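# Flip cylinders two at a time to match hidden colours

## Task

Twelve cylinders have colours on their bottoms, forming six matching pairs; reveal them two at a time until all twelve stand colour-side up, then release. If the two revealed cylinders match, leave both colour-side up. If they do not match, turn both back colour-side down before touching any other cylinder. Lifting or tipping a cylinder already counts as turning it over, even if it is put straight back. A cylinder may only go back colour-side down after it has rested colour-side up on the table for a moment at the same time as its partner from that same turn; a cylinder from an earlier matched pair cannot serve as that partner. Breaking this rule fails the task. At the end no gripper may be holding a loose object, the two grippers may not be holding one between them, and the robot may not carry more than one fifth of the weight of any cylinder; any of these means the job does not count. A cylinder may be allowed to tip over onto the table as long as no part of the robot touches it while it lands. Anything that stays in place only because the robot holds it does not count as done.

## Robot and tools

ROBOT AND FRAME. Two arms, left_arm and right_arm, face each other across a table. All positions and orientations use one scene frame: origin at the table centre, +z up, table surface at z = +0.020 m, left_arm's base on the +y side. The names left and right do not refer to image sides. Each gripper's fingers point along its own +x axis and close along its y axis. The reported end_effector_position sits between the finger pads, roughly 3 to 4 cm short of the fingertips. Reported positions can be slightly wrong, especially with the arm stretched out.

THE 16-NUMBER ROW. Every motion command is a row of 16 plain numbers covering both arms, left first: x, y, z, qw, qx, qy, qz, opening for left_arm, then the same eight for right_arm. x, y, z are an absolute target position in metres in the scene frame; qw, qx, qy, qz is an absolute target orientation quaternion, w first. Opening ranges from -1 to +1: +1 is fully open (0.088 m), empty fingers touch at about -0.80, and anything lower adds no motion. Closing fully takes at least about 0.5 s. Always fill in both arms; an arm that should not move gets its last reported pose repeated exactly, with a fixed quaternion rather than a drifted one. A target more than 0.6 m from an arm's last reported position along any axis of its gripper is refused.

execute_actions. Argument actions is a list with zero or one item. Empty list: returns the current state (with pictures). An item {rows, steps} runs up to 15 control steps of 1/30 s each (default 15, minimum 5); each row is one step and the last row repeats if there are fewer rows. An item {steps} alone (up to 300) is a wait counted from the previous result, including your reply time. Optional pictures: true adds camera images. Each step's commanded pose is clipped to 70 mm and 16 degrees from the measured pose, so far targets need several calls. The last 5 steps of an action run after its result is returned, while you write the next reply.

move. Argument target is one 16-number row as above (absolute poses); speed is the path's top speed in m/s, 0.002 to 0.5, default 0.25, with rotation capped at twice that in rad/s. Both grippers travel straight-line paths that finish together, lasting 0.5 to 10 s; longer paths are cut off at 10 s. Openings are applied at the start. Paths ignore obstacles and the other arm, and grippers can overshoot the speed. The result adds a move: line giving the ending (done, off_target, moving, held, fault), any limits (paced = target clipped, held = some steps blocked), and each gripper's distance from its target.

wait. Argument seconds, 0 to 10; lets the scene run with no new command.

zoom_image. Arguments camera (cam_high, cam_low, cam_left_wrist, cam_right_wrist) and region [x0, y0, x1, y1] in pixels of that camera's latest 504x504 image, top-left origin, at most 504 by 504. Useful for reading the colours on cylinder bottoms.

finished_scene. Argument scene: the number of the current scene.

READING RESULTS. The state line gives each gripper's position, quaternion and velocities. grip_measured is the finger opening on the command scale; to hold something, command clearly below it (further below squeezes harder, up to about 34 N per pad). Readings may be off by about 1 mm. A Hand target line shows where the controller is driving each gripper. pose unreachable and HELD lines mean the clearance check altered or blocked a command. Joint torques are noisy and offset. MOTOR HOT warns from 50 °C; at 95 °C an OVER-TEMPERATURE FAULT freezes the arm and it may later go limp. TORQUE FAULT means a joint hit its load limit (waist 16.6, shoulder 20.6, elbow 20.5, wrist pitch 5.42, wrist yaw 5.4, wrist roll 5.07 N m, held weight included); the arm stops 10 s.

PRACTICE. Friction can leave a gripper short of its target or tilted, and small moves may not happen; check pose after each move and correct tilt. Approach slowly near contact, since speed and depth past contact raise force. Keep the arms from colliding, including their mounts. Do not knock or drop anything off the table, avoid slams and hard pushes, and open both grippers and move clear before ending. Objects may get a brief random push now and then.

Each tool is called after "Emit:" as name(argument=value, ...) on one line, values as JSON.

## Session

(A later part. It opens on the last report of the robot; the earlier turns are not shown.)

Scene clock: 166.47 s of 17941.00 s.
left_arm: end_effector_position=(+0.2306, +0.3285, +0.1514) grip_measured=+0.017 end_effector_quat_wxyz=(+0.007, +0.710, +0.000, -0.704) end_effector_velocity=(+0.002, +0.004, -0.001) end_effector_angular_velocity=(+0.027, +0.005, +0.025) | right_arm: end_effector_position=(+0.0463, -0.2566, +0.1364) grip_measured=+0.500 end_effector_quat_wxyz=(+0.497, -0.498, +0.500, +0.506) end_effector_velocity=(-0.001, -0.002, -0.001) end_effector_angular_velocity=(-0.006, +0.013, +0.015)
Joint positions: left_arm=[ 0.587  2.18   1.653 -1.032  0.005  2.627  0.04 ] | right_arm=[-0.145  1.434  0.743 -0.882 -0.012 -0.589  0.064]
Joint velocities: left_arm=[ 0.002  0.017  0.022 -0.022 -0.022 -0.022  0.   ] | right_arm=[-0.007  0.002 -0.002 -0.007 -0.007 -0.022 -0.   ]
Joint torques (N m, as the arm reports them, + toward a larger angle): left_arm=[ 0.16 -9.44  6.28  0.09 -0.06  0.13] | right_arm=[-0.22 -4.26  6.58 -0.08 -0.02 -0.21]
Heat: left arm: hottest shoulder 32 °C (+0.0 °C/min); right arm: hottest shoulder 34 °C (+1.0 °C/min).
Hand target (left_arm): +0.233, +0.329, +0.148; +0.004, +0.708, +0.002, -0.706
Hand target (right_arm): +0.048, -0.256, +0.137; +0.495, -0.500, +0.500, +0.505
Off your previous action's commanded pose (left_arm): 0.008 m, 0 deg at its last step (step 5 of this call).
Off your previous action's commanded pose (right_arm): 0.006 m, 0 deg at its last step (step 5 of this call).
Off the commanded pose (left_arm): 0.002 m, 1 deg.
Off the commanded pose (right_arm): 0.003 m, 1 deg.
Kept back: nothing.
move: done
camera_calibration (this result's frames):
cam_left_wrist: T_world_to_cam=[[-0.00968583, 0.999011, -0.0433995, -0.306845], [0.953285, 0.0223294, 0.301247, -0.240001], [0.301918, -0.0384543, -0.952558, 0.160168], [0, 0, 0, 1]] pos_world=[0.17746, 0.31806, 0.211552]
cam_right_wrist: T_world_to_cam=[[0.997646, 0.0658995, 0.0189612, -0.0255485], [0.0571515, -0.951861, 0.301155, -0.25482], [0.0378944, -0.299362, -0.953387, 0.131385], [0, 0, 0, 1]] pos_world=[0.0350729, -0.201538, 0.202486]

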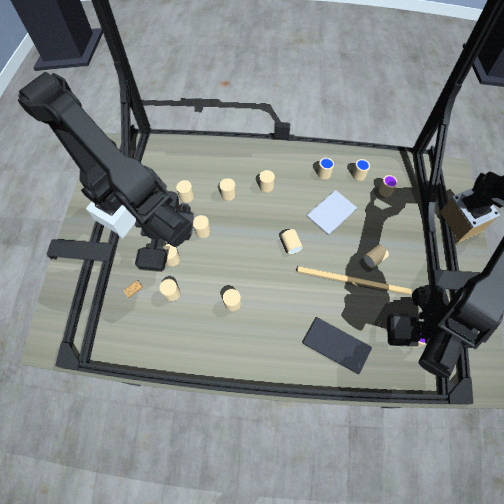

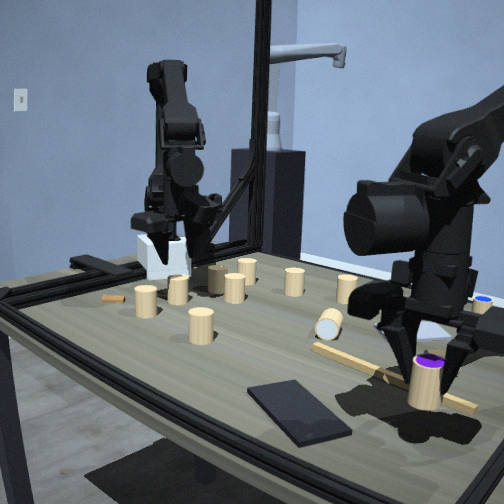

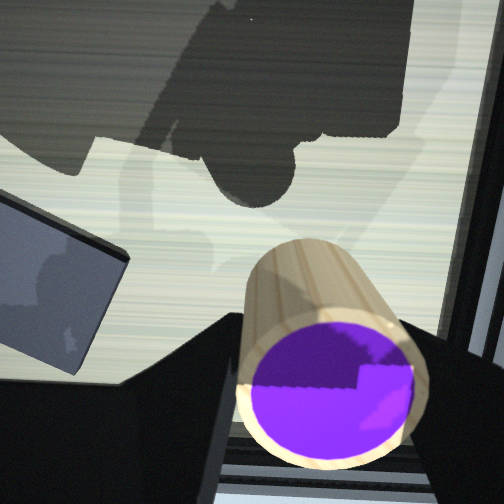

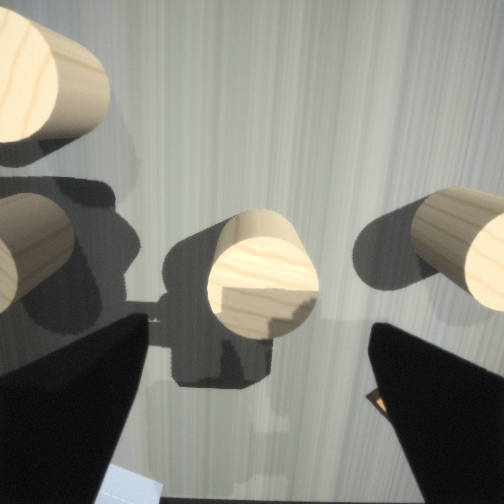

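Emit:
move(target=[0.225,0.315,0.07,0,0.707,0,-0.707,-0.4,0.047,-0.258,0.08,0.5,-0.5,0.5,0.5,0.5], speed=0.1)

Emit:
execute_actions(actions=[{"rows":[[0.225,0.315,0.07,0,0.707,0,-0.707,0.5,0.047,-0.258,0.08,0.5,-0.5,0.5,0.5,0.5]],"steps":12}])

Emit:
move(target=[0.2,0.3,0.2,0,0.707,0,-0.707,0.5,0.047,-0.258,0.08,0.5,-0.5,0.5,0.5,-0.4], speed=0.12)

Emit:
execute_actions(actions=[{"rows":[[0.2,0.3,0.2,0,0.707,0,-0.707,0.5,0.047,-0.258,0.16,0.5,-0.5,0.5,0.5,-0.4]],"steps":12}])

Emit:
move(target=[-0.049,0.13,0.281,0.5,0.5,-0.5,-0.5,0.6,-0.05,0,0.28,0.707,0,0,0.707,-0.4], speed=0.4)

Emit:
execute_actions(actions=[{"rows":[[-0.049,0.06,0.282,0.5,0.5,-0.5,-0.5,0.6,-0.05,0,0.28,0.707,0,0,0.707,-0.4]],"steps":15}])

Emit:
execute_actions(actions=[{"rows":[[-0.049,0.06,0.282,0.5,0.5,-0.5,-0.5,-0.4,-0.05,0,0.28,0.707,0,0,0.707,-0.4]],"steps":15}])

Emit:
execute_actions(actions=[{"rows":[[-0.049,0.06,0.282,0.5,0.5,-0.5,-0.5,-0.4,-0.05,0,0.28,0.707,0,0,0.707,0.5]],"steps":10}])

Emit:
execute_actions(actions=[{"rows":[[-0.049,0.12,0.281,0.5,0.5,-0.5,-0.5,-0.4,-0.05,-0.04,0.28,0.707,0,0,0.707,0.5]],"steps":10}])

Scene clock: 168.17 s of 17941.00 s.
left_arm: end_effector_position=(+0.2302, +0.3132, +0.0816) grip_measured=+0.017 end_effector_quat_wxyz=(+0.005, +0.715, -0.005, -0.699) end_effector_velocity=(-0.006, +0.001, +0.000) end_effector_angular_velocity=(+0.005, +0.023, +0.005) | right_arm: end_effector_position=(+0.0487, -0.2557, +0.0840) grip_measured=+0.500 end_effector_quat_wxyz=(+0.504, -0.499, +0.495, +0.503) end_effector_velocity=(-0.001, +0.002, -0.003) end_effector_angular_velocity=(+0.018, +0.014, +0.000)
Joint positions: left_arm=[ 0.554  2.3    1.557 -0.801  0.002  2.604  0.04 ] | right_arm=[-0.146  1.566  0.614 -0.605 -0.003 -0.585  0.064]
Joint velocities: left_arm=[-0.002 -0.002 -0.002 -0.022  0.007 -0.007  0.   ] | right_arm=[-0.007  0.007 -0.007  0.022 -0.022 -0.007 -0.   ]
Joint torques (N m, as the arm reports them, + toward a larger angle): left_arm=[-0.36 -8.78  3.72  0.64  0.   -0.11] | right_arm=[ 0.26 -4.6   3.52  0.3   0.    0.18]
Heat: left arm: hottest shoulder 32 °C (+0.0 °C/min); right arm: hottest shoulder 34 °C (+1.0 °C/min).
Hand target (left_arm): +0.225, +0.315, +0.070; +0.000, +0.707, +0.000, -0.707
Hand target (right_arm): +0.047, -0.259, +0.080; +0.500, -0.500, +0.500, +0.500
Off the commanded pose (left_arm): 0.013 m, 2 deg.
Off the commanded pose (right_arm): 0.005 m, 1 deg.
Kept back: nothing.
move: off_target (left_arm)
camera_calibration (this result's frames):
cam_left_wrist: T_world_to_cam=[[0.00119652, 0.998835, -0.0482371, -0.296584], [0.94906, 0.014065, 0.314782, -0.215727], [0.315094, -0.0461565, -0.947937, 0.0921889], [0, 0, 0, 1]] pos_world=[0.176044, 0.303528, 0.14099]
cam_right_wrist: T_world_to_cam=[[0.997518, 0.0606907, 0.0357078, -0.0297402], [0.0475094, -0.954356, 0.294867, -0.237952], [0.0519737, -0.292439, -0.954871, 0.0827657], [0, 0, 0, 1]] pos_world=[0.0366698, -0.201083, 0.150257]

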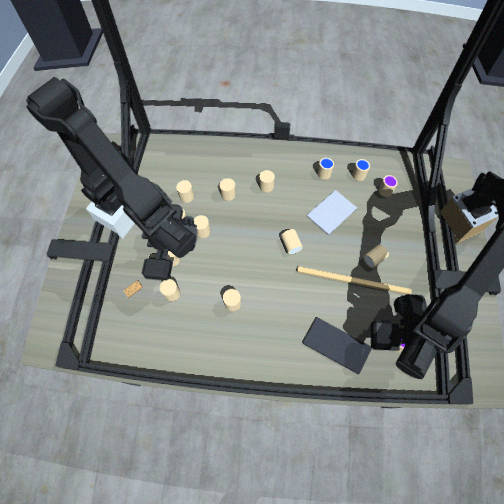

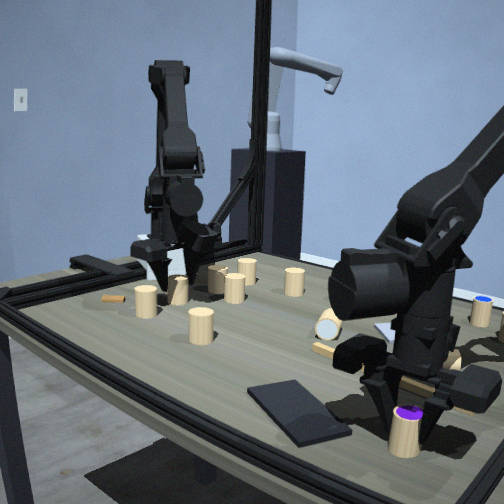

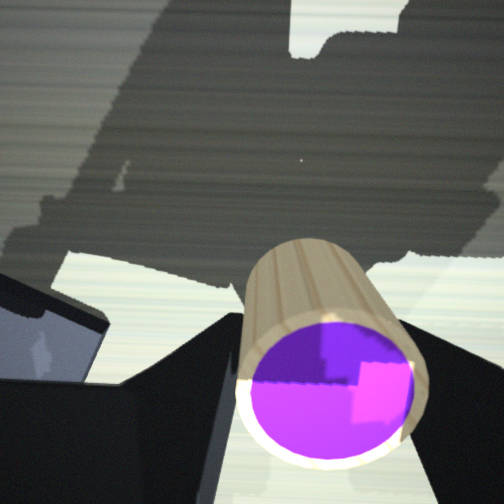

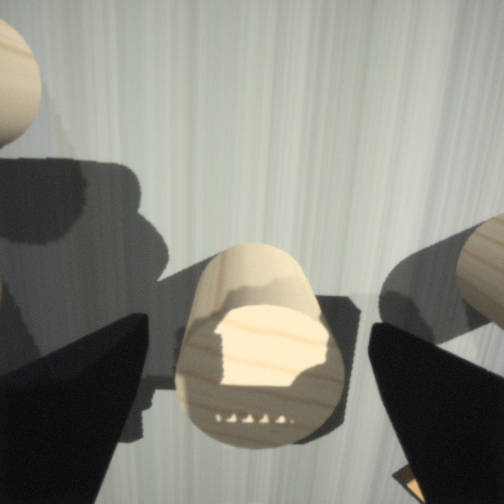

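Scene clock: 168.40 s of 17941.00 s.
left_arm: end_effector_position=(+0.2304, +0.3128, +0.0796) grip_measured=+0.390 end_effector_quat_wxyz=(+0.005, +0.715, -0.006, -0.699) end_effector_velocity=(-0.006, +0.009, -0.014) end_effector_angular_velocity=(+0.060, +0.030, +0.006) | right_arm: end_effector_position=(+0.0488, -0.2556, +0.0832) grip_measured=+0.500 end_effector_quat_wxyz=(+0.504, -0.499, +0.495, +0.503) end_effector_velocity=(-0.005, -0.004, -0.001) end_effector_angular_velocity=(-0.018, +0.021, -0.019)
Joint positions: left_arm=[ 0.553  2.305  1.557 -0.796  0.002  2.604  0.058] | right_arm=[-0.146  1.57   0.614 -0.602 -0.003 -0.585  0.064]
Joint velocities: left_arm=[-0.002  0.037  0.002 -0.022 -0.037 -0.007  0.05 ] | right_arm=[ 0.002  0.002 -0.002 -0.022 -0.007  0.022  0.   ]
Joint torques (N m, as the arm reports them, + toward a larger angle): left_arm=[-0.11 -9.49  3.87  0.35 -0.08 -0.01] | right_arm=[ 0.26 -4.61  3.58  0.31  0.    0.18]
Heat: left arm: hottest shoulder 32 °C (+0.0 °C/min); right arm: hottest shoulder 34 °C (+1.0 °C/min).
Steps of this call (steps 1 to 7: the first 7 steps of this action). Readings (end_effector_position):
1: left_arm (+0.2302, +0.3131, +0.0816) | right_arm (+0.0488, -0.2556, +0.0839)
2: left_arm (+0.2303, +0.3131, +0.0816) | right_arm (+0.0488, -0.2555, +0.0837)
4: left_arm (+0.2308, +0.3127, +0.0813) | right_arm (+0.0488, -0.2555, +0.0835)
7: the state above

Scene clock: 170.40 s of 17941.00 s.
left_arm: end_effector_position=(+0.1983, +0.3022, +0.1930) grip_measured=+0.500 end_effector_quat_wxyz=(-0.003, +0.701, +0.003, -0.713) end_effector_velocity=(+0.000, +0.003, +0.006) end_effector_angular_velocity=(+0.020, -0.010, +0.004) | right_arm: end_effector_position=(+0.0489, -0.2556, +0.0832) grip_measured=+0.022 end_effector_quat_wxyz=(+0.504, -0.499, +0.495, +0.502) end_effector_velocity=(-0.005, -0.002, -0.002) end_effector_angular_velocity=(-0.002, +0.028, +0.005)
Joint positions: left_arm=[ 0.49   2.116  1.72  -1.194  0.002  2.54   0.063] | right_arm=[-0.146  1.57   0.614 -0.602 -0.002 -0.585  0.04 ]
Joint velocities: left_arm=[-0.002 -0.007  0.012 -0.022 -0.022 -0.007 -0.   ] | right_arm=[-0.002  0.002 -0.007 -0.007 -0.022 -0.007  0.   ]
Joint torques (N m, as the arm reports them, + toward a larger angle): left_arm=[ -0.22 -12.45   6.24   0.11   0.    -0.07] | right_arm=[ 0.24 -4.61  3.65  0.31 -0.02  0.17]
Heat: left arm: hottest shoulder 33 °C (+1.0 °C/min); right arm: hottest shoulder 34 °C (+1.0 °C/min).
Hand target (left_arm): +0.200, +0.300, +0.200; +0.000, +0.707, -0.000, -0.707
Hand target (right_arm): +0.047, -0.258, +0.080; +0.500, -0.500, +0.500, +0.500
Off your previous action's commanded pose (left_arm): 0.010 m, 1 deg at its last step (step 5 of this call).
Off your previous action's commanded pose (right_arm): 0.004 m, 1 deg at its last step (step 5 of this call).
Off the commanded pose (left_arm): 0.007 m, 1 deg.
Off the commanded pose (right_arm): 0.004 m, 1 deg.
Kept back: nothing.
move: done
camera_calibration (this result's frames):
cam_left_wrist: T_world_to_cam=[[0.000154413, 0.99971, -0.0240682, -0.284892], [0.960609, 0.00654036, 0.277828, -0.213268], [0.277905, -0.023163, -0.960329, 0.210202], [0, 0, 0, 1]] pos_world=[0.146495, 0.291073, 0.254258]
cam_right_wrist: T_world_to_cam=[[0.997511, 0.0607184, 0.0358609, -0.0298971], [0.0474354, -0.954045, 0.295886, -0.237669], [0.0521787, -0.293448, -0.95455, 0.0817157], [0, 0, 0, 1]] pos_world=[0.0368328, -0.200953, 0.149397]

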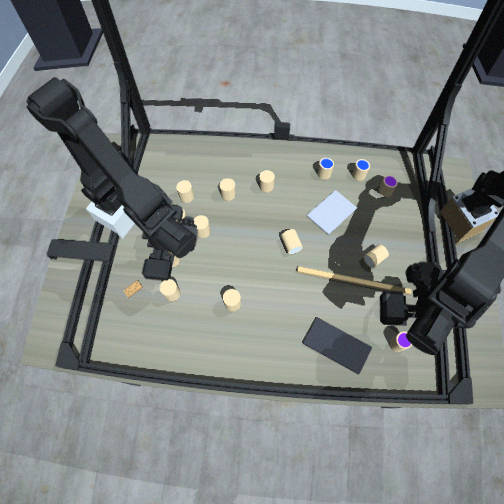

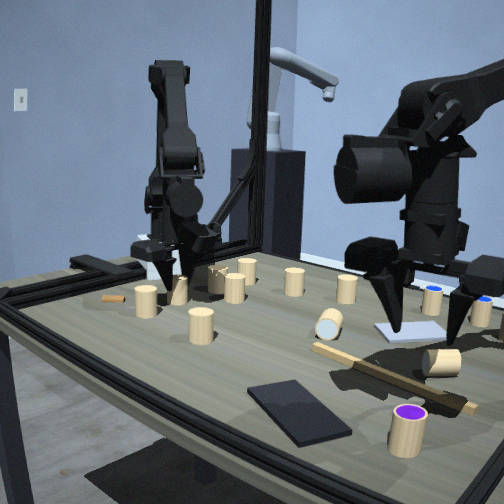

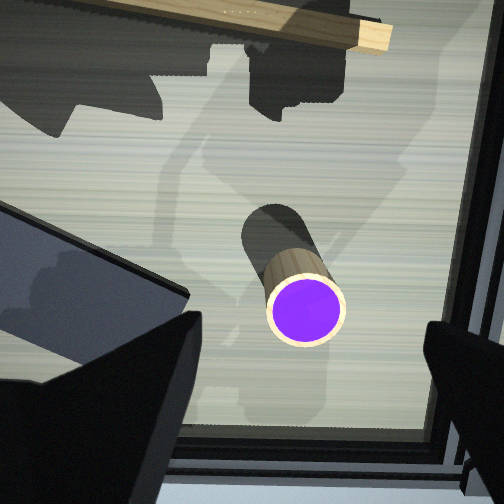

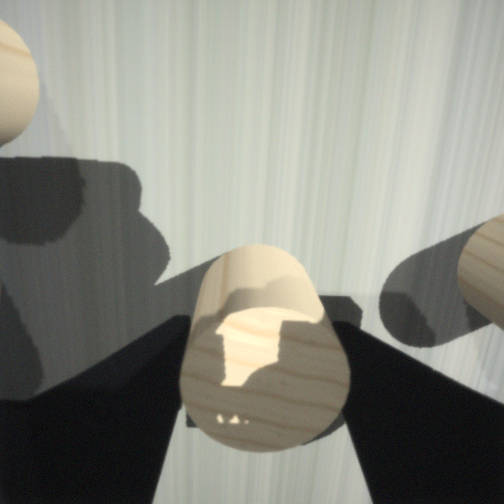

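Scene clock: 170.63 s of 17941.00 s.
left_arm: end_effector_position=(+0.1983, +0.3021, +0.1932) grip_measured=+0.500 end_effector_quat_wxyz=(-0.003, +0.701, +0.003, -0.713) end_effector_velocity=(-0.004, +0.003, +0.000) end_effector_angular_velocity=(+0.019, +0.014, +0.005) | right_arm: end_effector_position=(+0.0495, -0.2547, +0.1410) grip_measured=+0.022 end_effector_quat_wxyz=(+0.503, -0.499, +0.495, +0.502) end_effector_velocity=(+0.003, +0.004, +0.168) end_effector_angular_velocity=(+0.043, -0.019, -0.015)
Joint positions: left_arm=[ 0.49   2.116  1.721 -1.195  0.002  2.54   0.063] | right_arm=[-0.146  1.426  0.757 -0.889 -0.002 -0.584  0.04 ]
Joint velocities: left_arm=[-0.002 -0.002 -0.002 -0.022 -0.007 -0.007  0.   ] | right_arm=[-0.007 -0.335  0.452 -0.74  -0.007  0.007 -0.   ]
Joint torques (N m, as the arm reports them, + toward a larger angle): left_arm=[ -0.37 -12.36   6.44   0.03  -0.06  -0.1 ] | right_arm=[ 0.25 -5.22  5.19 -0.3  -0.04  0.16]
Heat: left arm: hottest shoulder 33 °C (+1.0 °C/min); right arm: hottest shoulder 34 °C (+1.0 °C/min).
Steps of this call (steps 1 to 7: the first 7 steps of this action). Readings (end_effector_position):
1: left_arm (+0.1983, +0.3021, +0.1931) | right_arm (+0.0475, -0.2578, +0.0889)
2: left_arm (+0.1983, +0.3021, +0.1931) | right_arm (+0.0446, -0.2622, +0.0972)
4: left_arm (+0.1983, +0.3021, +0.1932) | right_arm (+0.0460, -0.2600, +0.1171)
7: the state above

Scene clock: 173.80 s of 17941.00 s.
left_arm: end_effector_position=(-0.0502, +0.1303, +0.2914) grip_measured=+0.600 end_effector_quat_wxyz=(+0.499, +0.496, -0.508, -0.496) end_effector_velocity=(-0.002, +0.000, +0.002) end_effector_angular_velocity=(-0.021, +0.000, -0.000) | right_arm: end_effector_position=(-0.0485, -0.0020, +0.2770) grip_measured=+0.022 end_effector_quat_wxyz=(+0.711, -0.008, -0.003, +0.704) end_effector_velocity=(+0.000, +0.001, +0.003) end_effector_angular_velocity=(+0.017, -0.008, +0.005)
Joint positions: left_arm=[-0.154  1.651  0.497  1.17   0.335  1.574  0.068] | right_arm=[ 0.373  1.665  0.589  1.069 -0.053 -0.016  0.04 ]
Joint velocities: left_arm=[-0.007  0.007 -0.007  0.037 -0.007 -0.007 -0.   ] | right_arm=[-0.002  0.007  0.002  0.022 -0.007 -0.007  0.   ]
Joint torques (N m, as the arm reports them, + toward a larger angle): left_arm=[-0.13 -4.99  3.93  1.8  -0.15 -0.16] | right_arm=[ 0.26 -6.53  7.07  1.66  0.03  0.2 ]
Heat: left arm: hottest shoulder 33 °C (+1.0 °C/min); right arm: hottest shoulder 34 °C (+1.0 °C/min).
Hand target (left_arm): -0.051, +0.132, +0.283; +0.498, +0.498, -0.501, -0.503
Hand target (right_arm): -0.049, +0.001, +0.278; +0.711, -0.004, -0.004, +0.704
Off your previous action's commanded pose (left_arm): 0.007 m, 1 deg at its last step (step 5 of this call).
Off your previous action's commanded pose (right_arm): 0.008 m, 0 deg at its last step (step 5 of this call).
Off the commanded pose (left_arm): 0.010 m, 1 deg.
Off the commanded pose (right_arm): 0.004 m, 1 deg.
Kept back: nothing.
move: off_target (left_arm)
camera_calibration (this result's frames):
cam_left_wrist: T_world_to_cam=[[0.00819973, -0.0486633, -0.998782, 0.310331], [0.958543, 0.284883, -0.00601089, 0.045512], [0.284829, -0.957326, 0.0489818, 0.197665], [0, 0, 0, 1]] pos_world=[-0.102471, 0.191366, 0.300545]
cam_right_wrist: T_world_to_cam=[[0.996471, -0.0393023, 0.0741736, 0.0340927], [0.0581263, -0.314437, -0.947497, 0.297732], [0.0605618, 0.948464, -0.311043, 0.170865], [0, 0, 0, 1]] pos_world=[-0.0616263, -0.0671012, 0.332718]

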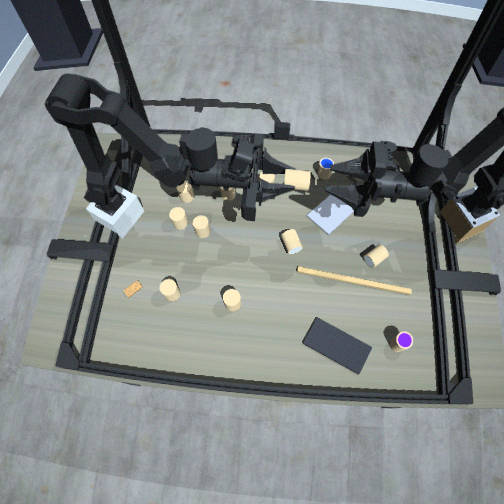

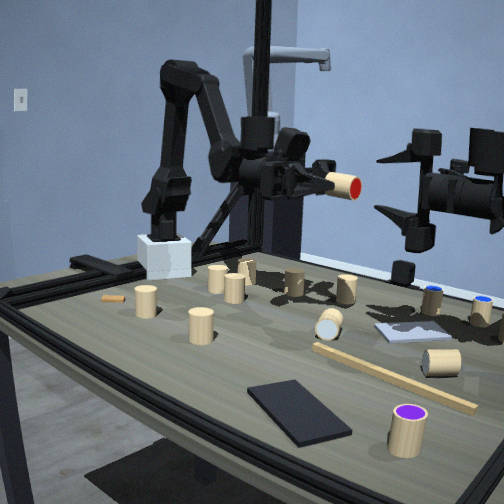

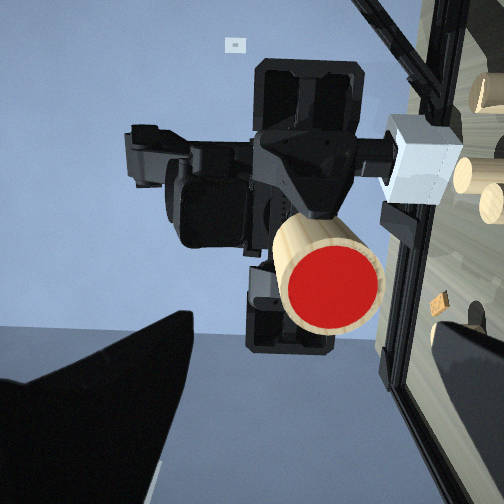

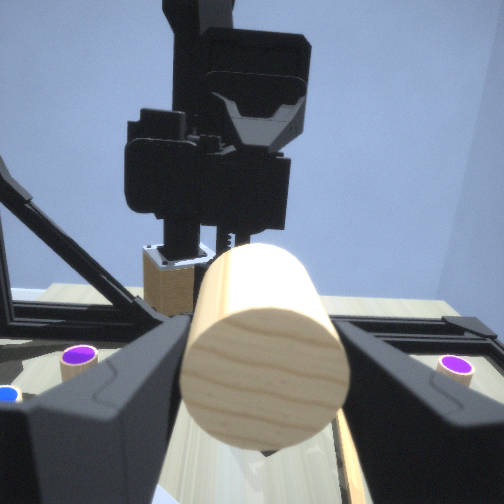

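Scene clock: 174.13 s of 17941.00 s.
left_arm: end_effector_position=(-0.0503, +0.0693, +0.2848) grip_measured=+0.600 end_effector_quat_wxyz=(+0.500, +0.499, -0.503, -0.498) end_effector_velocity=(+0.019, -0.055, +0.009) end_effector_angular_velocity=(-0.017, +0.003, +0.054) | right_arm: end_effector_position=(-0.0495, -0.0020, +0.2770) grip_measured=+0.022 end_effector_quat_wxyz=(+0.708, -0.005, +0.001, +0.706) end_effector_velocity=(+0.002, +0.000, +0.000) end_effector_angular_velocity=(-0.002, -0.007, -0.010)
Joint positions: left_arm=[-0.218  1.851  0.729  1.129  0.264  1.574  0.068] | right_arm=[ 0.373  1.665  0.589  1.069 -0.059 -0.006  0.04 ]
Joint velocities: left_arm=[-0.012  0.144  0.242 -0.081 -0.066 -0.007 -0.   ] | right_arm=[-0.002 -0.002  0.002 -0.007  0.007 -0.007 -0.   ]
Joint torques (N m, as the arm reports them, + toward a larger angle): left_arm=[-0.44 -6.68  5.53  1.46 -0.08 -0.16] | right_arm=[ 0.02 -7.51  7.01  1.32 -0.13  0.2 ]
Heat: left arm: hottest shoulder 33 °C (+1.0 °C/min); right arm: hottest shoulder 34 °C (+1.0 °C/min).
Steps of this call (steps 1 to 10: the first 10 steps of this action). Readings (end_effector_position):
1: left_arm (-0.0492, +0.1245, +0.2898) | right_arm (-0.0485, -0.0020, +0.2770)
2: left_arm (-0.0494, +0.1142, +0.2888) | right_arm (-0.0485, -0.0020, +0.2770)
4: left_arm (-0.0510, +0.0941, +0.2852) | right_arm (-0.0490, -0.0020, +0.2770)
8: left_arm (-0.0516, +0.0740, +0.2837) | right_arm (-0.0494, -0.0020, +0.2770)
10: the state above

Scene clock: 174.63 s of 17941.00 s.
left_arm: end_effector_position=(-0.0491, +0.0635, +0.2838) grip_measured=+0.028 end_effector_quat_wxyz=(+0.500, +0.500, -0.502, -0.499) end_effector_velocity=(-0.000, +0.000, -0.004) end_effector_angular_velocity=(+0.012, +0.010, +0.005) | right_arm: end_effector_position=(-0.0496, -0.0018, +0.2773) grip_measured=+0.022 end_effector_quat_wxyz=(+0.708, -0.004, +0.000, +0.706) end_effector_velocity=(-0.000, -0.002, -0.001) end_effector_angular_velocity=(-0.007, +0.008, +0.005)
Joint positions: left_arm=[-0.22   1.869  0.753  1.119  0.26   1.573  0.04 ] | right_arm=[ 0.373  1.665  0.59   1.07  -0.061 -0.005  0.04 ]
Joint velocities: left_arm=[-0.002  0.002 -0.002 -0.007 -0.007 -0.007 -0.   ] | right_arm=[-0.002 -0.007 -0.007 -0.007 -0.007  0.007  0.   ]
Joint torques (N m, as the arm reports them, + toward a larger angle): left_arm=[-0.12 -6.99  6.45  1.52 -0.18 -0.13] | right_arm=[ 0.02 -7.53  6.94  1.31 -0.12  0.19]
Heat: left arm: hottest shoulder 33 °C (+1.0 °C/min); right arm: hottest shoulder 34 °C (+1.0 °C/min).
Off your previous action's commanded pose (left_arm): 0.006 m, 0 deg at its last step (step 5 of this call).
Off your previous action's commanded pose (right_arm): 0.004 m, 1 deg at its last step (step 5 of this call).
Steps of this call (steps 1 to 5: the last 5 steps of your previous action; steps 6 to 15: the first 10 steps of this action). Readings (end_effector_position):
6: left_arm (-0.0492, +0.0643, +0.2850) | right_arm (-0.0496, -0.0020, +0.2770)
7: left_arm (-0.0491, +0.0640, +0.2847) | right_arm (-0.0496, -0.0020, +0.2770)
9: left_arm (-0.0492, +0.0637, +0.2846) | right_arm (-0.0496, -0.0020, +0.2770)
13: left_arm (-0.0491, +0.0635, +0.2838) | right_arm (-0.0496, -0.0018, +0.2773)
15: the state above

Scene clock: 174.97 s of 17941.00 s.
left_arm: end_effector_position=(-0.0490, +0.0632, +0.2836) grip_measured=+0.028 end_effector_quat_wxyz=(+0.500, +0.500, -0.501, -0.499) end_effector_velocity=(-0.002, -0.002, -0.008) end_effector_angular_velocity=(+0.035, +0.017, -0.010) | right_arm: end_effector_position=(-0.0496, -0.0018, +0.2775) grip_measured=+0.188 end_effector_quat_wxyz=(+0.708, -0.004, +0.000, +0.706) end_effector_velocity=(-0.000, -0.001, -0.002) end_effector_angular_velocity=(-0.007, +0.008, +0.005)
Joint positions: left_arm=[-0.22   1.87   0.755  1.118  0.26   1.573  0.04 ] | right_arm=[ 0.373  1.665  0.59   1.07  -0.061 -0.005  0.048]
Joint velocities: left_arm=[-0.002  0.007  0.007 -0.037  0.007 -0.007  0.   ] | right_arm=[-0.002 -0.002 -0.002 -0.007 -0.007  0.007  0.161]
Joint torques (N m, as the arm reports them, + toward a larger angle): left_arm=[-0.08 -7.08  6.15  1.59 -0.09 -0.13] | right_arm=[ 0.01 -7.55  6.83  1.29 -0.1   0.18]
Heat: left arm: hottest shoulder 33 °C (+1.0 °C/min); right arm: hottest shoulder 34 °C (+1.0 °C/min).
Off your previous action's commanded pose (left_arm): 0.004 m, 0 deg at its last step (step 5 of this call).
Off your previous action's commanded pose (right_arm): 0.003 m, 0 deg at its last step (step 5 of this call).
Steps of this call (steps 1 to 5: the last 5 steps of your previous action; steps 6 to 10: the first 5 steps of this action). Readings (end_effector_position):
6: left_arm (-0.0491, +0.0635, +0.2837) | right_arm (-0.0496, -0.0018, +0.2773)
7: left_arm (-0.0491, +0.0635, +0.2837) | right_arm (-0.0496, -0.0018, +0.2773)
9: left_arm (-0.0490, +0.0633, +0.2836) | right_arm (-0.0496, -0.0018, +0.2775)
10: the state above

Scene clock: 175.30 s of 17941.00 s.
left_arm: end_effector_position=(-0.0486, +0.0984, +0.2776) grip_measured=+0.027 end_effector_quat_wxyz=(+0.498, +0.502, -0.498, -0.502) end_effector_velocity=(+0.018, +0.165, -0.036) end_effector_angular_velocity=(+0.100, +0.038, +0.073) | right_arm: end_effector_position=(-0.0506, -0.0260, +0.2787) grip_measured=+0.487 end_effector_quat_wxyz=(+0.707, -0.003, -0.001, +0.707) end_effector_velocity=(+0.003, -0.098, +0.022) end_effector_angular_velocity=(+0.051, -0.011, -0.010)
Joint positions: left_arm=[-0.189  1.785  0.609  1.167  0.29   1.573  0.04 ] | right_arm=[ 0.369  1.576  0.497  1.076 -0.067 -0.005  0.063]
Joint velocities: left_arm=[ 0.183 -0.413 -0.657  0.139  0.11  -0.007 -0.   ] | right_arm=[-0.032 -0.413 -0.354 -0.007 -0.022 -0.007  0.006]
Joint torques (N m, as the arm reports them, + toward a larger angle): left_arm=[ 0.04 -9.43  4.53  1.88  0.18 -0.12] | right_arm=[-0.32 -7.6   4.62  1.52 -0.12  0.19]
Heat: left arm: hottest shoulder 33 °C (+1.0 °C/min); right arm: hottest shoulder 34 °C (+1.0 °C/min).
Off your previous action's commanded pose (left_arm): 0.003 m, 0 deg at its last step (step 5 of this call).
Off your previous action's commanded pose (right_arm): 0.003 m, 0 deg at its last step (step 5 of this call).
Steps of this call (steps 1 to 5: the last 5 steps of your previous action; steps 6 to 10: the first 5 steps of this action). Readings (end_effector_position):
6: left_arm (-0.0495, +0.0677, +0.2830) | right_arm (-0.0499, -0.0052, +0.2776)
7: left_arm (-0.0497, +0.0759, +0.2823) | right_arm (-0.0502, -0.0113, +0.2771)
9: left_arm (-0.0493, +0.0924, +0.2791) | right_arm (-0.0506, -0.0225, +0.2779)
10: the state above

I is red. Next L.

Emit:
move(target=[-0.13,0.29,0.14,0,0.707,0,-0.707,-0.4,0.144,-0.237,0.135,0.5,-0.5,0.5,0.5,0.5], speed=0.4)

Emit:
move(target=[-0.13,0.29,0.07,0,0.707,0,-0.707,-0.4,0.143,-0.239,0.08,0.5,-0.5,0.5,0.5,0.5], speed=0.1)

Emit:
execute_actions(actions=[{"rows":[[-0.13,0.29,0.07,0,0.707,0,-0.707,0.7,0.143,-0.239,0.08,0.5,-0.5,0.5,0.5,-0.4]],"steps":12}])

Emit:
execute_actions(actions=[{"rows":[[-0.13,0.29,0.15,0,0.707,0,-0.707,0.7,0.143,-0.239,0.16,0.5,-0.5,0.5,0.5,-0.4]],"steps":12}])

Emit:
move(target=[-0.049,0.13,0.281,0.5,0.5,-0.5,-0.5,0.6,-0.05,0,0.28,0.707,0,0,0.707,-0.4], speed=0.4)

Emit:
execute_actions(actions=[{"rows":[[-0.049,0.06,0.281,0.5,0.5,-0.5,-0.5,0.6,-0.05,0,0.28,0.707,0,0,0.707,-0.4]],"steps":15}])

Emit:
execute_actions(actions=[{"rows":[[-0.049,0.06,0.281,0.5,0.5,-0.5,-0.5,-0.4,-0.05,0,0.28,0.707,0,0,0.707,-0.4]],"steps":15}])

Scene clock: 178.33 s of 17941.00 s.
left_arm: end_effector_position=(-0.1299, +0.2906, +0.1383) grip_measured=+0.024 end_effector_quat_wxyz=(+0.004, +0.703, +0.002, -0.711) end_effector_velocity=(-0.003, +0.005, -0.002) end_effector_angular_velocity=(+0.032, +0.008, +0.015) | right_arm: end_effector_position=(+0.1405, -0.2375, +0.1375) grip_measured=+0.500 end_effector_quat_wxyz=(+0.498, -0.497, +0.499, +0.507) end_effector_velocity=(-0.003, -0.004, -0.003) end_effector_angular_velocity=(-0.016, +0.028, -0.000)
Joint positions: left_arm=[-0.46   1.585  0.794 -0.777  0.011  1.582  0.04 ] | right_arm=[-0.387  1.718  1.034 -0.888 -0.014 -0.83   0.064]
Joint velocities: left_arm=[-0.007  0.012  0.002 -0.022  0.007 -0.022 -0.   ] | right_arm=[-0.007  0.012  0.002 -0.022 -0.007 -0.007 -0.   ]
Joint torques (N m, as the arm reports them, + toward a larger angle): left_arm=[-0.36 -4.71  5.76  0.15 -0.04 -0.06] | right_arm=[-0.27 -6.46  6.5  -0.12 -0.02 -0.22]
Heat: left arm: hottest shoulder 33 °C (+1.0 °C/min); right arm: hottest shoulder 33 °C (+0.0 °C/min).
Hand target (left_arm): -0.130, +0.288, +0.138; +0.003, +0.704, +0.003, -0.710
Hand target (right_arm): +0.143, -0.238, +0.136; +0.495, -0.499, +0.500, +0.506
Off your previous action's commanded pose (left_arm): 0.008 m, 0 deg at its last step (step 5 of this call).
Off your previous action's commanded pose (right_arm): 0.006 m, 0 deg at its last step (step 5 of this call).
Off the commanded pose (left_arm): 0.002 m, 1 deg.
Off the commanded pose (right_arm): 0.004 m, 1 deg.
Kept back: nothing.
move: done
camera_calibration (this result's frames):
cam_left_wrist: T_world_to_cam=[[-0.00811602, 0.999313, -0.0361598, -0.273909], [0.959009, 0.0180218, 0.282802, 0.113055], [0.28326, -0.0323824, -0.958496, 0.251688], [0, 0, 0, 1]] pos_world=[-0.181937, 0.279834, 0.199366]
cam_right_wrist: T_world_to_cam=[[0.997661, 0.0654246, 0.0197925, -0.121051], [0.0565883, -0.95298, 0.297704, -0.242112], [0.038339, -0.295888, -0.954453, 0.135465], [0, 0, 0, 1]] pos_world=[0.129275, -0.182726, 0.203769]

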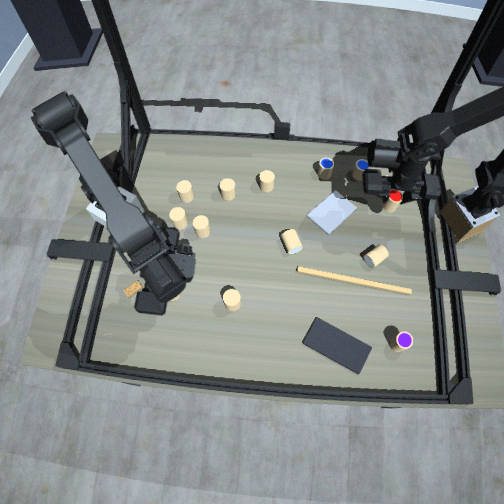

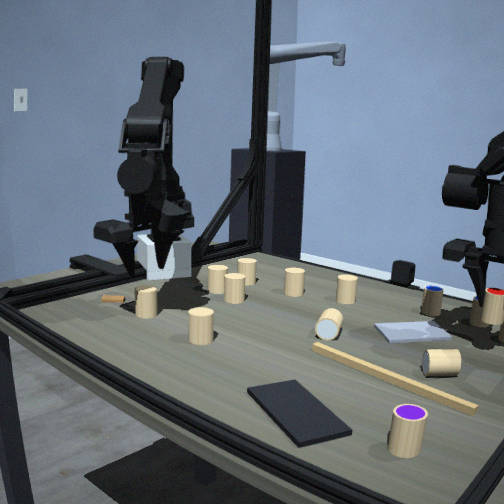

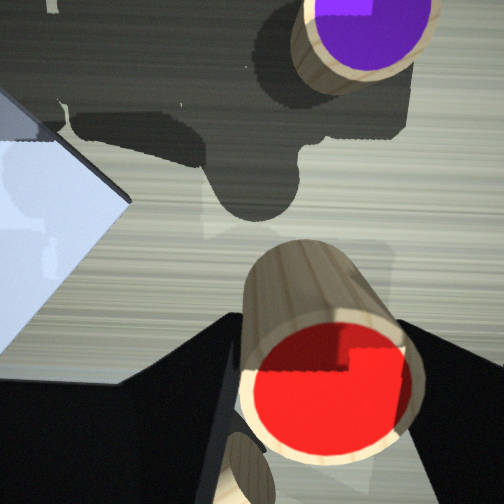

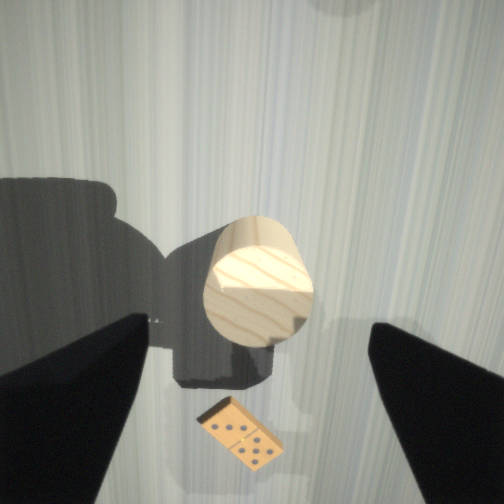

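Scene clock: 179.43 s of 17941.00 s.
left_arm: end_effector_position=(-0.1298, +0.2881, +0.0774) grip_measured=+0.022 end_effector_quat_wxyz=(+0.004, +0.706, -0.002, -0.708) end_effector_velocity=(+0.003, +0.001, -0.001) end_effector_angular_velocity=(-0.002, -0.022, -0.010) | right_arm: end_effector_position=(+0.1447, -0.2359, +0.0856) grip_measured=+0.500 end_effector_quat_wxyz=(+0.504, -0.501, +0.492, +0.503) end_effector_velocity=(-0.004, -0.003, -0.002) end_effector_angular_velocity=(-0.006, +0.017, +0.005)
Joint positions: left_arm=[-0.465  1.768  0.688 -0.483  0.003  1.582  0.04 ] | right_arm=[-0.387  1.828  0.928 -0.654 -0.003 -0.831  0.064]
Joint velocities: left_arm=[-0.002 -0.002 -0.007  0.007 -0.022  0.007 -0.   ] | right_arm=[-0.002  0.002 -0.007 -0.007 -0.007 -0.007 -0.   ]
Joint torques (N m, as the arm reports them, + toward a larger angle): left_arm=[-0.29 -2.72  2.86  1.98 -0.07  0.08] | right_arm=[-0.24 -6.67  3.56  0.28  0.    0.17]
Heat: left arm: hottest shoulder 33 °C (+1.0 °C/min); right arm: hottest shoulder 33 °C (-1.0 °C/min).
Hand target (left_arm): -0.130, +0.290, +0.070; -0.000, +0.707, +0.000, -0.707
Hand target (right_arm): +0.143, -0.239, +0.080; +0.500, -0.500, +0.500, +0.500
Off the commanded pose (left_arm): 0.008 m, 1 deg.
Off the commanded pose (right_arm): 0.007 m, 1 deg.
Kept back: nothing.
move: done
camera_calibration (this result's frames):
cam_left_wrist: T_world_to_cam=[[-0.00325893, 0.999137, -0.0413989, -0.272523], [0.956652, 0.0151711, 0.290838, 0.130108], [0.291215, -0.0386565, -0.955876, 0.195844], [0, 0, 0, 1]] pos_world=[-0.182389, 0.277885, 0.13808]
cam_right_wrist: T_world_to_cam=[[0.996982, 0.065569, 0.0415664, -0.126034], [0.0505017, -0.954401, 0.294224, -0.224512], [0.058963, -0.291237, -0.954832, 0.0843625], [0, 0, 0, 1]] pos_world=[0.132018, -0.181441, 0.151848]

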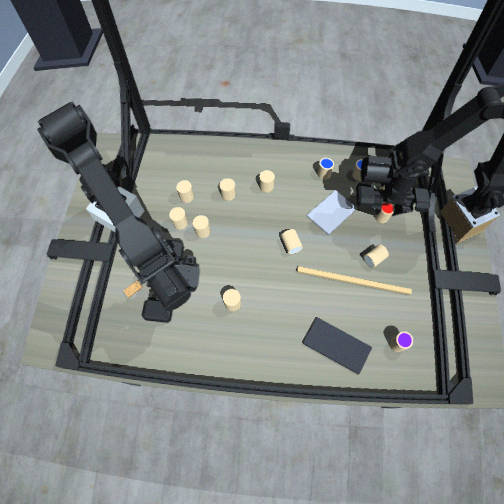

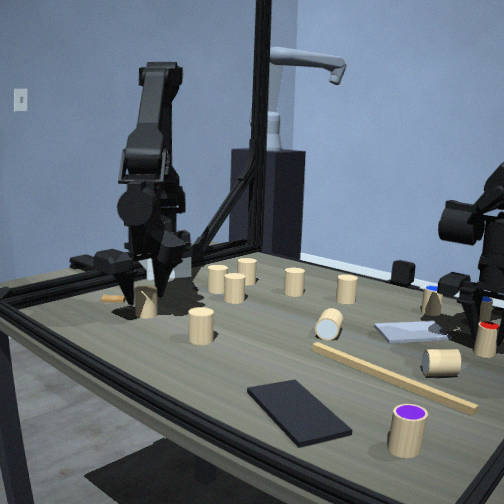

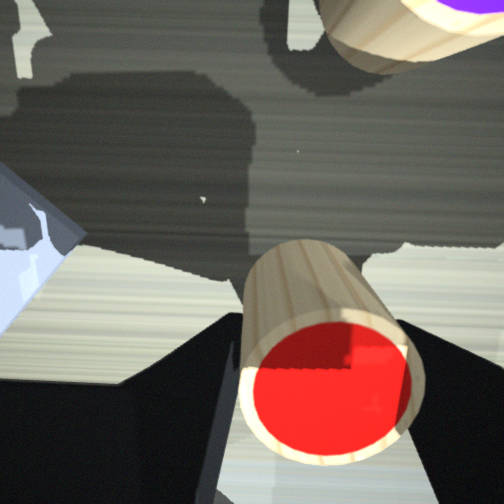

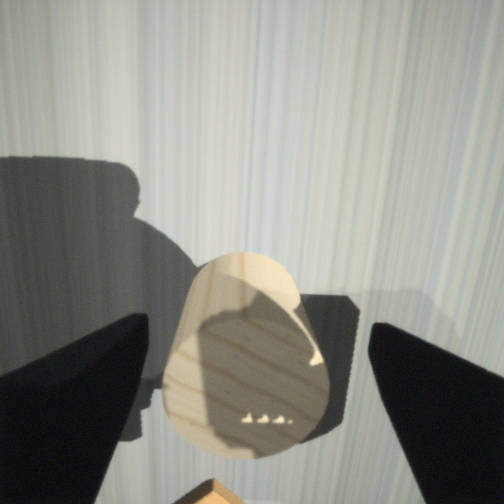

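Scene clock: 179.67 s of 17941.00 s.
left_arm: end_effector_position=(-0.1298, +0.2855, +0.0738) grip_measured=+0.425 end_effector_quat_wxyz=(+0.008, +0.706, -0.005, -0.708) end_effector_velocity=(+0.000, +0.014, -0.013) end_effector_angular_velocity=(+0.066, -0.006, +0.005) | right_arm: end_effector_position=(+0.1448, -0.2360, +0.0847) grip_measured=+0.021 end_effector_quat_wxyz=(+0.504, -0.501, +0.492, +0.502) end_effector_velocity=(-0.005, -0.004, -0.003) end_effector_angular_velocity=(-0.016, +0.028, +0.005)
Joint positions: left_arm=[-0.465  1.782  0.685 -0.455  0.003  1.582  0.06 ] | right_arm=[-0.387  1.831  0.928 -0.651 -0.002 -0.83   0.04 ]
Joint velocities: left_arm=[-0.002  0.046 -0.012 -0.007 -0.007 -0.007  0.173] | right_arm=[-0.002  0.007 -0.002 -0.022 -0.007 -0.007  0.   ]
Joint torques (N m, as the arm reports them, + toward a larger angle): left_arm=[-0.2  -5.19  3.18  0.34 -0.09  0.03] | right_arm=[-0.27 -6.69  3.77  0.24 -0.03  0.15]
Heat: left arm: hottest shoulder 33 °C (+1.0 °C/min); right arm: hottest shoulder 33 °C (-1.0 °C/min).
Steps of this call (steps 1 to 7: the first 7 steps of this action). Readings (end_effector_position):
1: left_arm (-0.1298, +0.2880, +0.0774) | right_arm (+0.1447, -0.2359, +0.0854)
2: left_arm (-0.1298, +0.2880, +0.0774) | right_arm (+0.1446, -0.2360, +0.0852)
4: left_arm (-0.1298, +0.2839, +0.0761) | right_arm (+0.1445, -0.2360, +0.0849)
7: the state above

Scene clock: 180.07 s of 17941.00 s.
left_arm: end_effector_position=(-0.1297, +0.2881, +0.1312) grip_measured=+0.695 end_effector_quat_wxyz=(+0.004, +0.706, -0.002, -0.708) end_effector_velocity=(+0.001, -0.029, +0.175) end_effector_angular_velocity=(-0.115, -0.009, +0.005) | right_arm: end_effector_position=(+0.1445, -0.2364, +0.1444) grip_measured=+0.021 end_effector_quat_wxyz=(+0.503, -0.501, +0.494, +0.502) end_effector_velocity=(+0.018, +0.017, +0.177) end_effector_angular_velocity=(+0.090, -0.086, -0.010)
Joint positions: left_arm=[-0.465  1.606  0.783 -0.739  0.002  1.582  0.073] | right_arm=[-0.387  1.708  1.052 -0.902 -0.002 -0.83   0.04 ]
Joint velocities: left_arm=[-0.002 -0.413  0.398 -0.696 -0.007 -0.007  0.002] | right_arm=[-0.002 -0.291  0.427 -0.593 -0.007  0.007 -0.   ]
Joint torques (N m, as the arm reports them, + toward a larger angle): left_arm=[-0.18 -5.91  4.46 -0.04 -0.02  0.01] | right_arm=[-0.25 -7.16  4.95 -0.36 -0.05  0.15]
Heat: left arm: hottest shoulder 33 °C (+1.0 °C/min); right arm: hottest shoulder 33 °C (-1.0 °C/min).
Off your previous action's commanded pose (left_arm): 0.005 m, 1 deg at its last step (step 5 of this call).
Off your previous action's commanded pose (right_arm): 0.006 m, 1 deg at its last step (step 5 of this call).
Steps of this call (steps 1 to 5: the last 5 steps of your previous action; steps 6 to 12: the first 7 steps of this action). Readings (end_effector_position):
6: left_arm (-0.1297, +0.2892, +0.0793) | right_arm (+0.1430, -0.2377, +0.0908)
7: left_arm (-0.1298, +0.2958, +0.0876) | right_arm (+0.1385, -0.2419, +0.0986)
9: left_arm (-0.1298, +0.2956, +0.1075) | right_arm (+0.1384, -0.2420, +0.1189)
12: the state above

Scene clock: 183.20 s of 17941.00 s.
left_arm: end_effector_position=(-0.0497, +0.1323, +0.2865) grip_measured=+0.600 end_effector_quat_wxyz=(+0.496, +0.500, -0.507, -0.497) end_effector_velocity=(-0.002, +0.000, -0.001) end_effector_angular_velocity=(-0.007, +0.019, -0.020) | right_arm: end_effector_position=(-0.0480, -0.0023, +0.2777) grip_measured=+0.022 end_effector_quat_wxyz=(+0.711, -0.009, -0.004, +0.703) end_effector_velocity=(+0.002, +0.001, -0.003) end_effector_angular_velocity=(+0.003, +0.007, -0.020)
Joint positions: left_arm=[-0.15   1.658  0.486  1.178  0.338  1.583  0.068] | right_arm=[ 0.371  1.661  0.589  1.065 -0.055 -0.019  0.04 ]
Joint velocities: left_arm=[ 0.002  0.012 -0.002  0.022  0.022 -0.022  0.   ] | right_arm=[ 0.002  0.017 -0.002  0.022  0.022  0.007 -0.   ]
Joint torques (N m, as the arm reports them, + toward a larger angle): left_arm=[ 0.23 -4.74  4.62  1.77  0.05 -0.16] | right_arm=[ 0.27 -6.45  7.06  1.63  0.03  0.2 ]
Heat: left arm: hottest shoulder 33 °C (+0.0 °C/min); right arm: hottest shoulder 33 °C (-1.0 °C/min).
Hand target (left_arm): -0.049, +0.132, +0.283; +0.496, +0.500, -0.504, -0.500
Hand target (right_arm): -0.049, +0.000, +0.279; +0.711, -0.005, -0.004, +0.703
Off your previous action's commanded pose (left_arm): 0.007 m, 0 deg at its last step (step 5 of this call).
Off your previous action's commanded pose (right_arm): 0.007 m, 0 deg at its last step (step 5 of this call).
Off the commanded pose (left_arm): 0.006 m, 1 deg.
Off the commanded pose (right_arm): 0.004 m, 1 deg.
Kept back: nothing.
move: done
camera_calibration (this result's frames):
cam_left_wrist: T_world_to_cam=[[0.0147345, -0.0397047, -0.999103, 0.304777], [0.958307, 0.285729, 0.00277795, 0.0418004], [0.285362, -0.957488, 0.0422593, 0.201654], [0, 0, 0, 1]] pos_world=[-0.102093, 0.193239, 0.295866]
cam_right_wrist: T_world_to_cam=[[0.996257, -0.0396319, 0.0768144, 0.0327095], [0.0605082, -0.314844, -0.947213, 0.298314], [0.0617244, 0.948316, -0.311268, 0.171511], [0, 0, 0, 1]] pos_world=[-0.0612239, -0.0674276, 0.33344]

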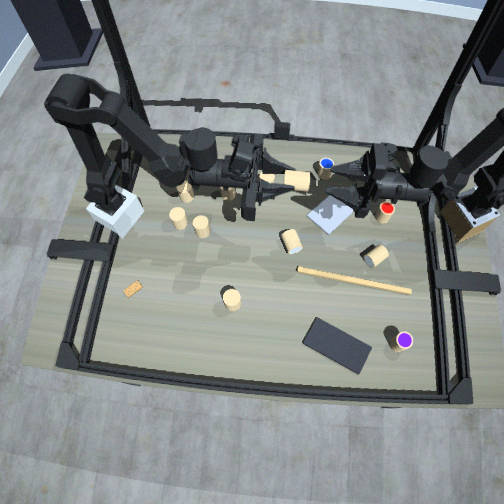

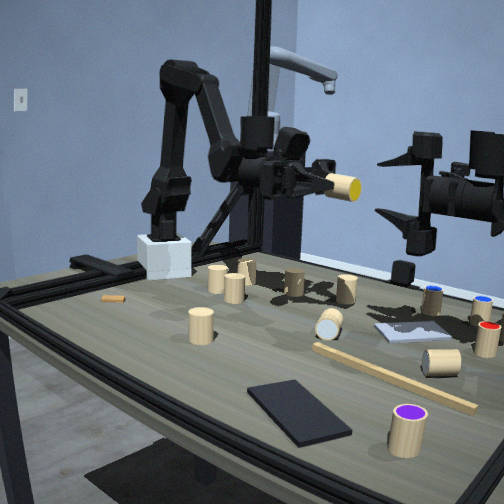

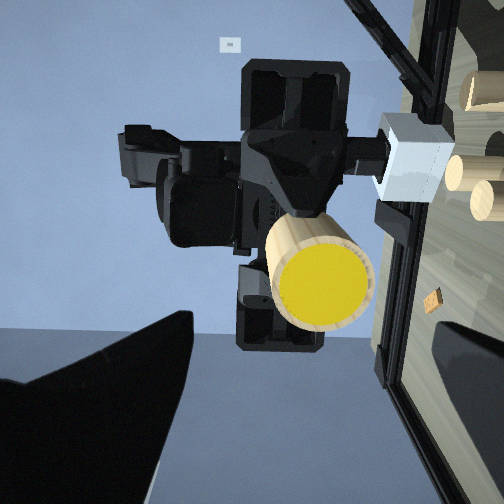

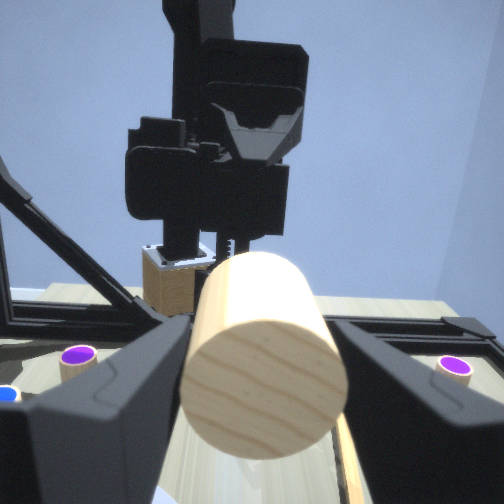

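Scene clock: 183.53 s of 17941.00 s.
left_arm: end_effector_position=(-0.0503, +0.0695, +0.2842) grip_measured=+0.600 end_effector_quat_wxyz=(+0.500, +0.499, -0.504, -0.498) end_effector_velocity=(+0.018, -0.054, +0.002) end_effector_angular_velocity=(-0.007, +0.021, +0.054) | right_arm: end_effector_position=(-0.0487, -0.0023, +0.2776) grip_measured=+0.022 end_effector_quat_wxyz=(+0.709, -0.005, +0.001, +0.705) end_effector_velocity=(-0.000, -0.001, +0.002) end_effector_angular_velocity=(+0.007, +0.007, +0.005)
Joint positions: left_arm=[-0.218  1.853  0.727  1.133  0.264  1.574  0.068] | right_arm=[ 0.371  1.662  0.589  1.065 -0.06  -0.006  0.04 ]
Joint velocities: left_arm=[-0.012  0.159  0.232 -0.066 -0.066 -0.022 -0.   ] | right_arm=[-0.002 -0.002 -0.002  0.007 -0.007  0.007  0.   ]
Joint torques (N m, as the arm reports them, + toward a larger angle): left_arm=[-0.2  -6.9   5.5   1.53 -0.13 -0.19] | right_arm=[ 0.21 -7.    7.02  1.58 -0.13  0.2 ]
Heat: left arm: hottest shoulder 33 °C (+0.0 °C/min); right arm: hottest shoulder 33 °C (-1.0 °C/min).
Steps of this call (steps 1 to 10: the first 10 steps of this action). Readings (end_effector_position):
1: left_arm (-0.0488, +0.1265, +0.2855) | right_arm (-0.0480, -0.0023, +0.2776)
2: left_arm (-0.0488, +0.1159, +0.2851) | right_arm (-0.0480, -0.0023, +0.2776)
4: left_arm (-0.0503, +0.0950, +0.2838) | right_arm (-0.0483, -0.0023, +0.2776)
8: left_arm (-0.0515, +0.0741, +0.2837) | right_arm (-0.0487, -0.0023, +0.2776)
10: the state above

Scene clock: 184.03 s of 17941.00 s.
left_arm: end_effector_position=(-0.0491, +0.0635, +0.2824) grip_measured=+0.026 end_effector_quat_wxyz=(+0.500, +0.500, -0.501, -0.499) end_effector_velocity=(-0.002, +0.000, -0.004) end_effector_angular_velocity=(+0.021, -0.002, -0.010) | right_arm: end_effector_position=(-0.0488, -0.0021, +0.2788) grip_measured=+0.022 end_effector_quat_wxyz=(+0.709, -0.003, -0.001, +0.705) end_effector_velocity=(-0.000, -0.001, -0.002) end_effector_angular_velocity=(-0.007, -0.007, +0.005)
Joint positions: left_arm=[-0.22   1.873  0.752  1.123  0.26   1.573  0.04 ] | right_arm=[ 0.371  1.662  0.59   1.069 -0.061 -0.005  0.04 ]
Joint velocities: left_arm=[-0.002 -0.002 -0.002 -0.022  0.007  0.007  0.   ] | right_arm=[-0.002 -0.002 -0.002 -0.007 -0.007 -0.007 -0.   ]
Joint torques (N m, as the arm reports them, + toward a larger angle): left_arm=[-0.05 -6.91  6.07  1.63 -0.12 -0.13] | right_arm=[ 0.21 -7.01  6.92  1.35 -0.11  0.18]
Heat: left arm: hottest shoulder 33 °C (+0.0 °C/min); right arm: hottest shoulder 33 °C (-1.0 °C/min).
Off your previous action's commanded pose (left_arm): 0.006 m, 0 deg at its last step (step 5 of this call).
Off your previous action's commanded pose (right_arm): 0.004 m, 1 deg at its last step (step 5 of this call).
Steps of this call (steps 1 to 5: the last 5 steps of your previous action; steps 6 to 15: the first 10 steps of this action). Readings (end_effector_position):
6: left_arm (-0.0492, +0.0644, +0.2838) | right_arm (-0.0488, -0.0023, +0.2776)
7: left_arm (-0.0491, +0.0641, +0.2837) | right_arm (-0.0488, -0.0023, +0.2776)
9: left_arm (-0.0490, +0.0637, +0.2832) | right_arm (-0.0488, -0.0023, +0.2780)
13: left_arm (-0.0491, +0.0635, +0.2824) | right_arm (-0.0488, -0.0021, +0.2788)
15: the state above


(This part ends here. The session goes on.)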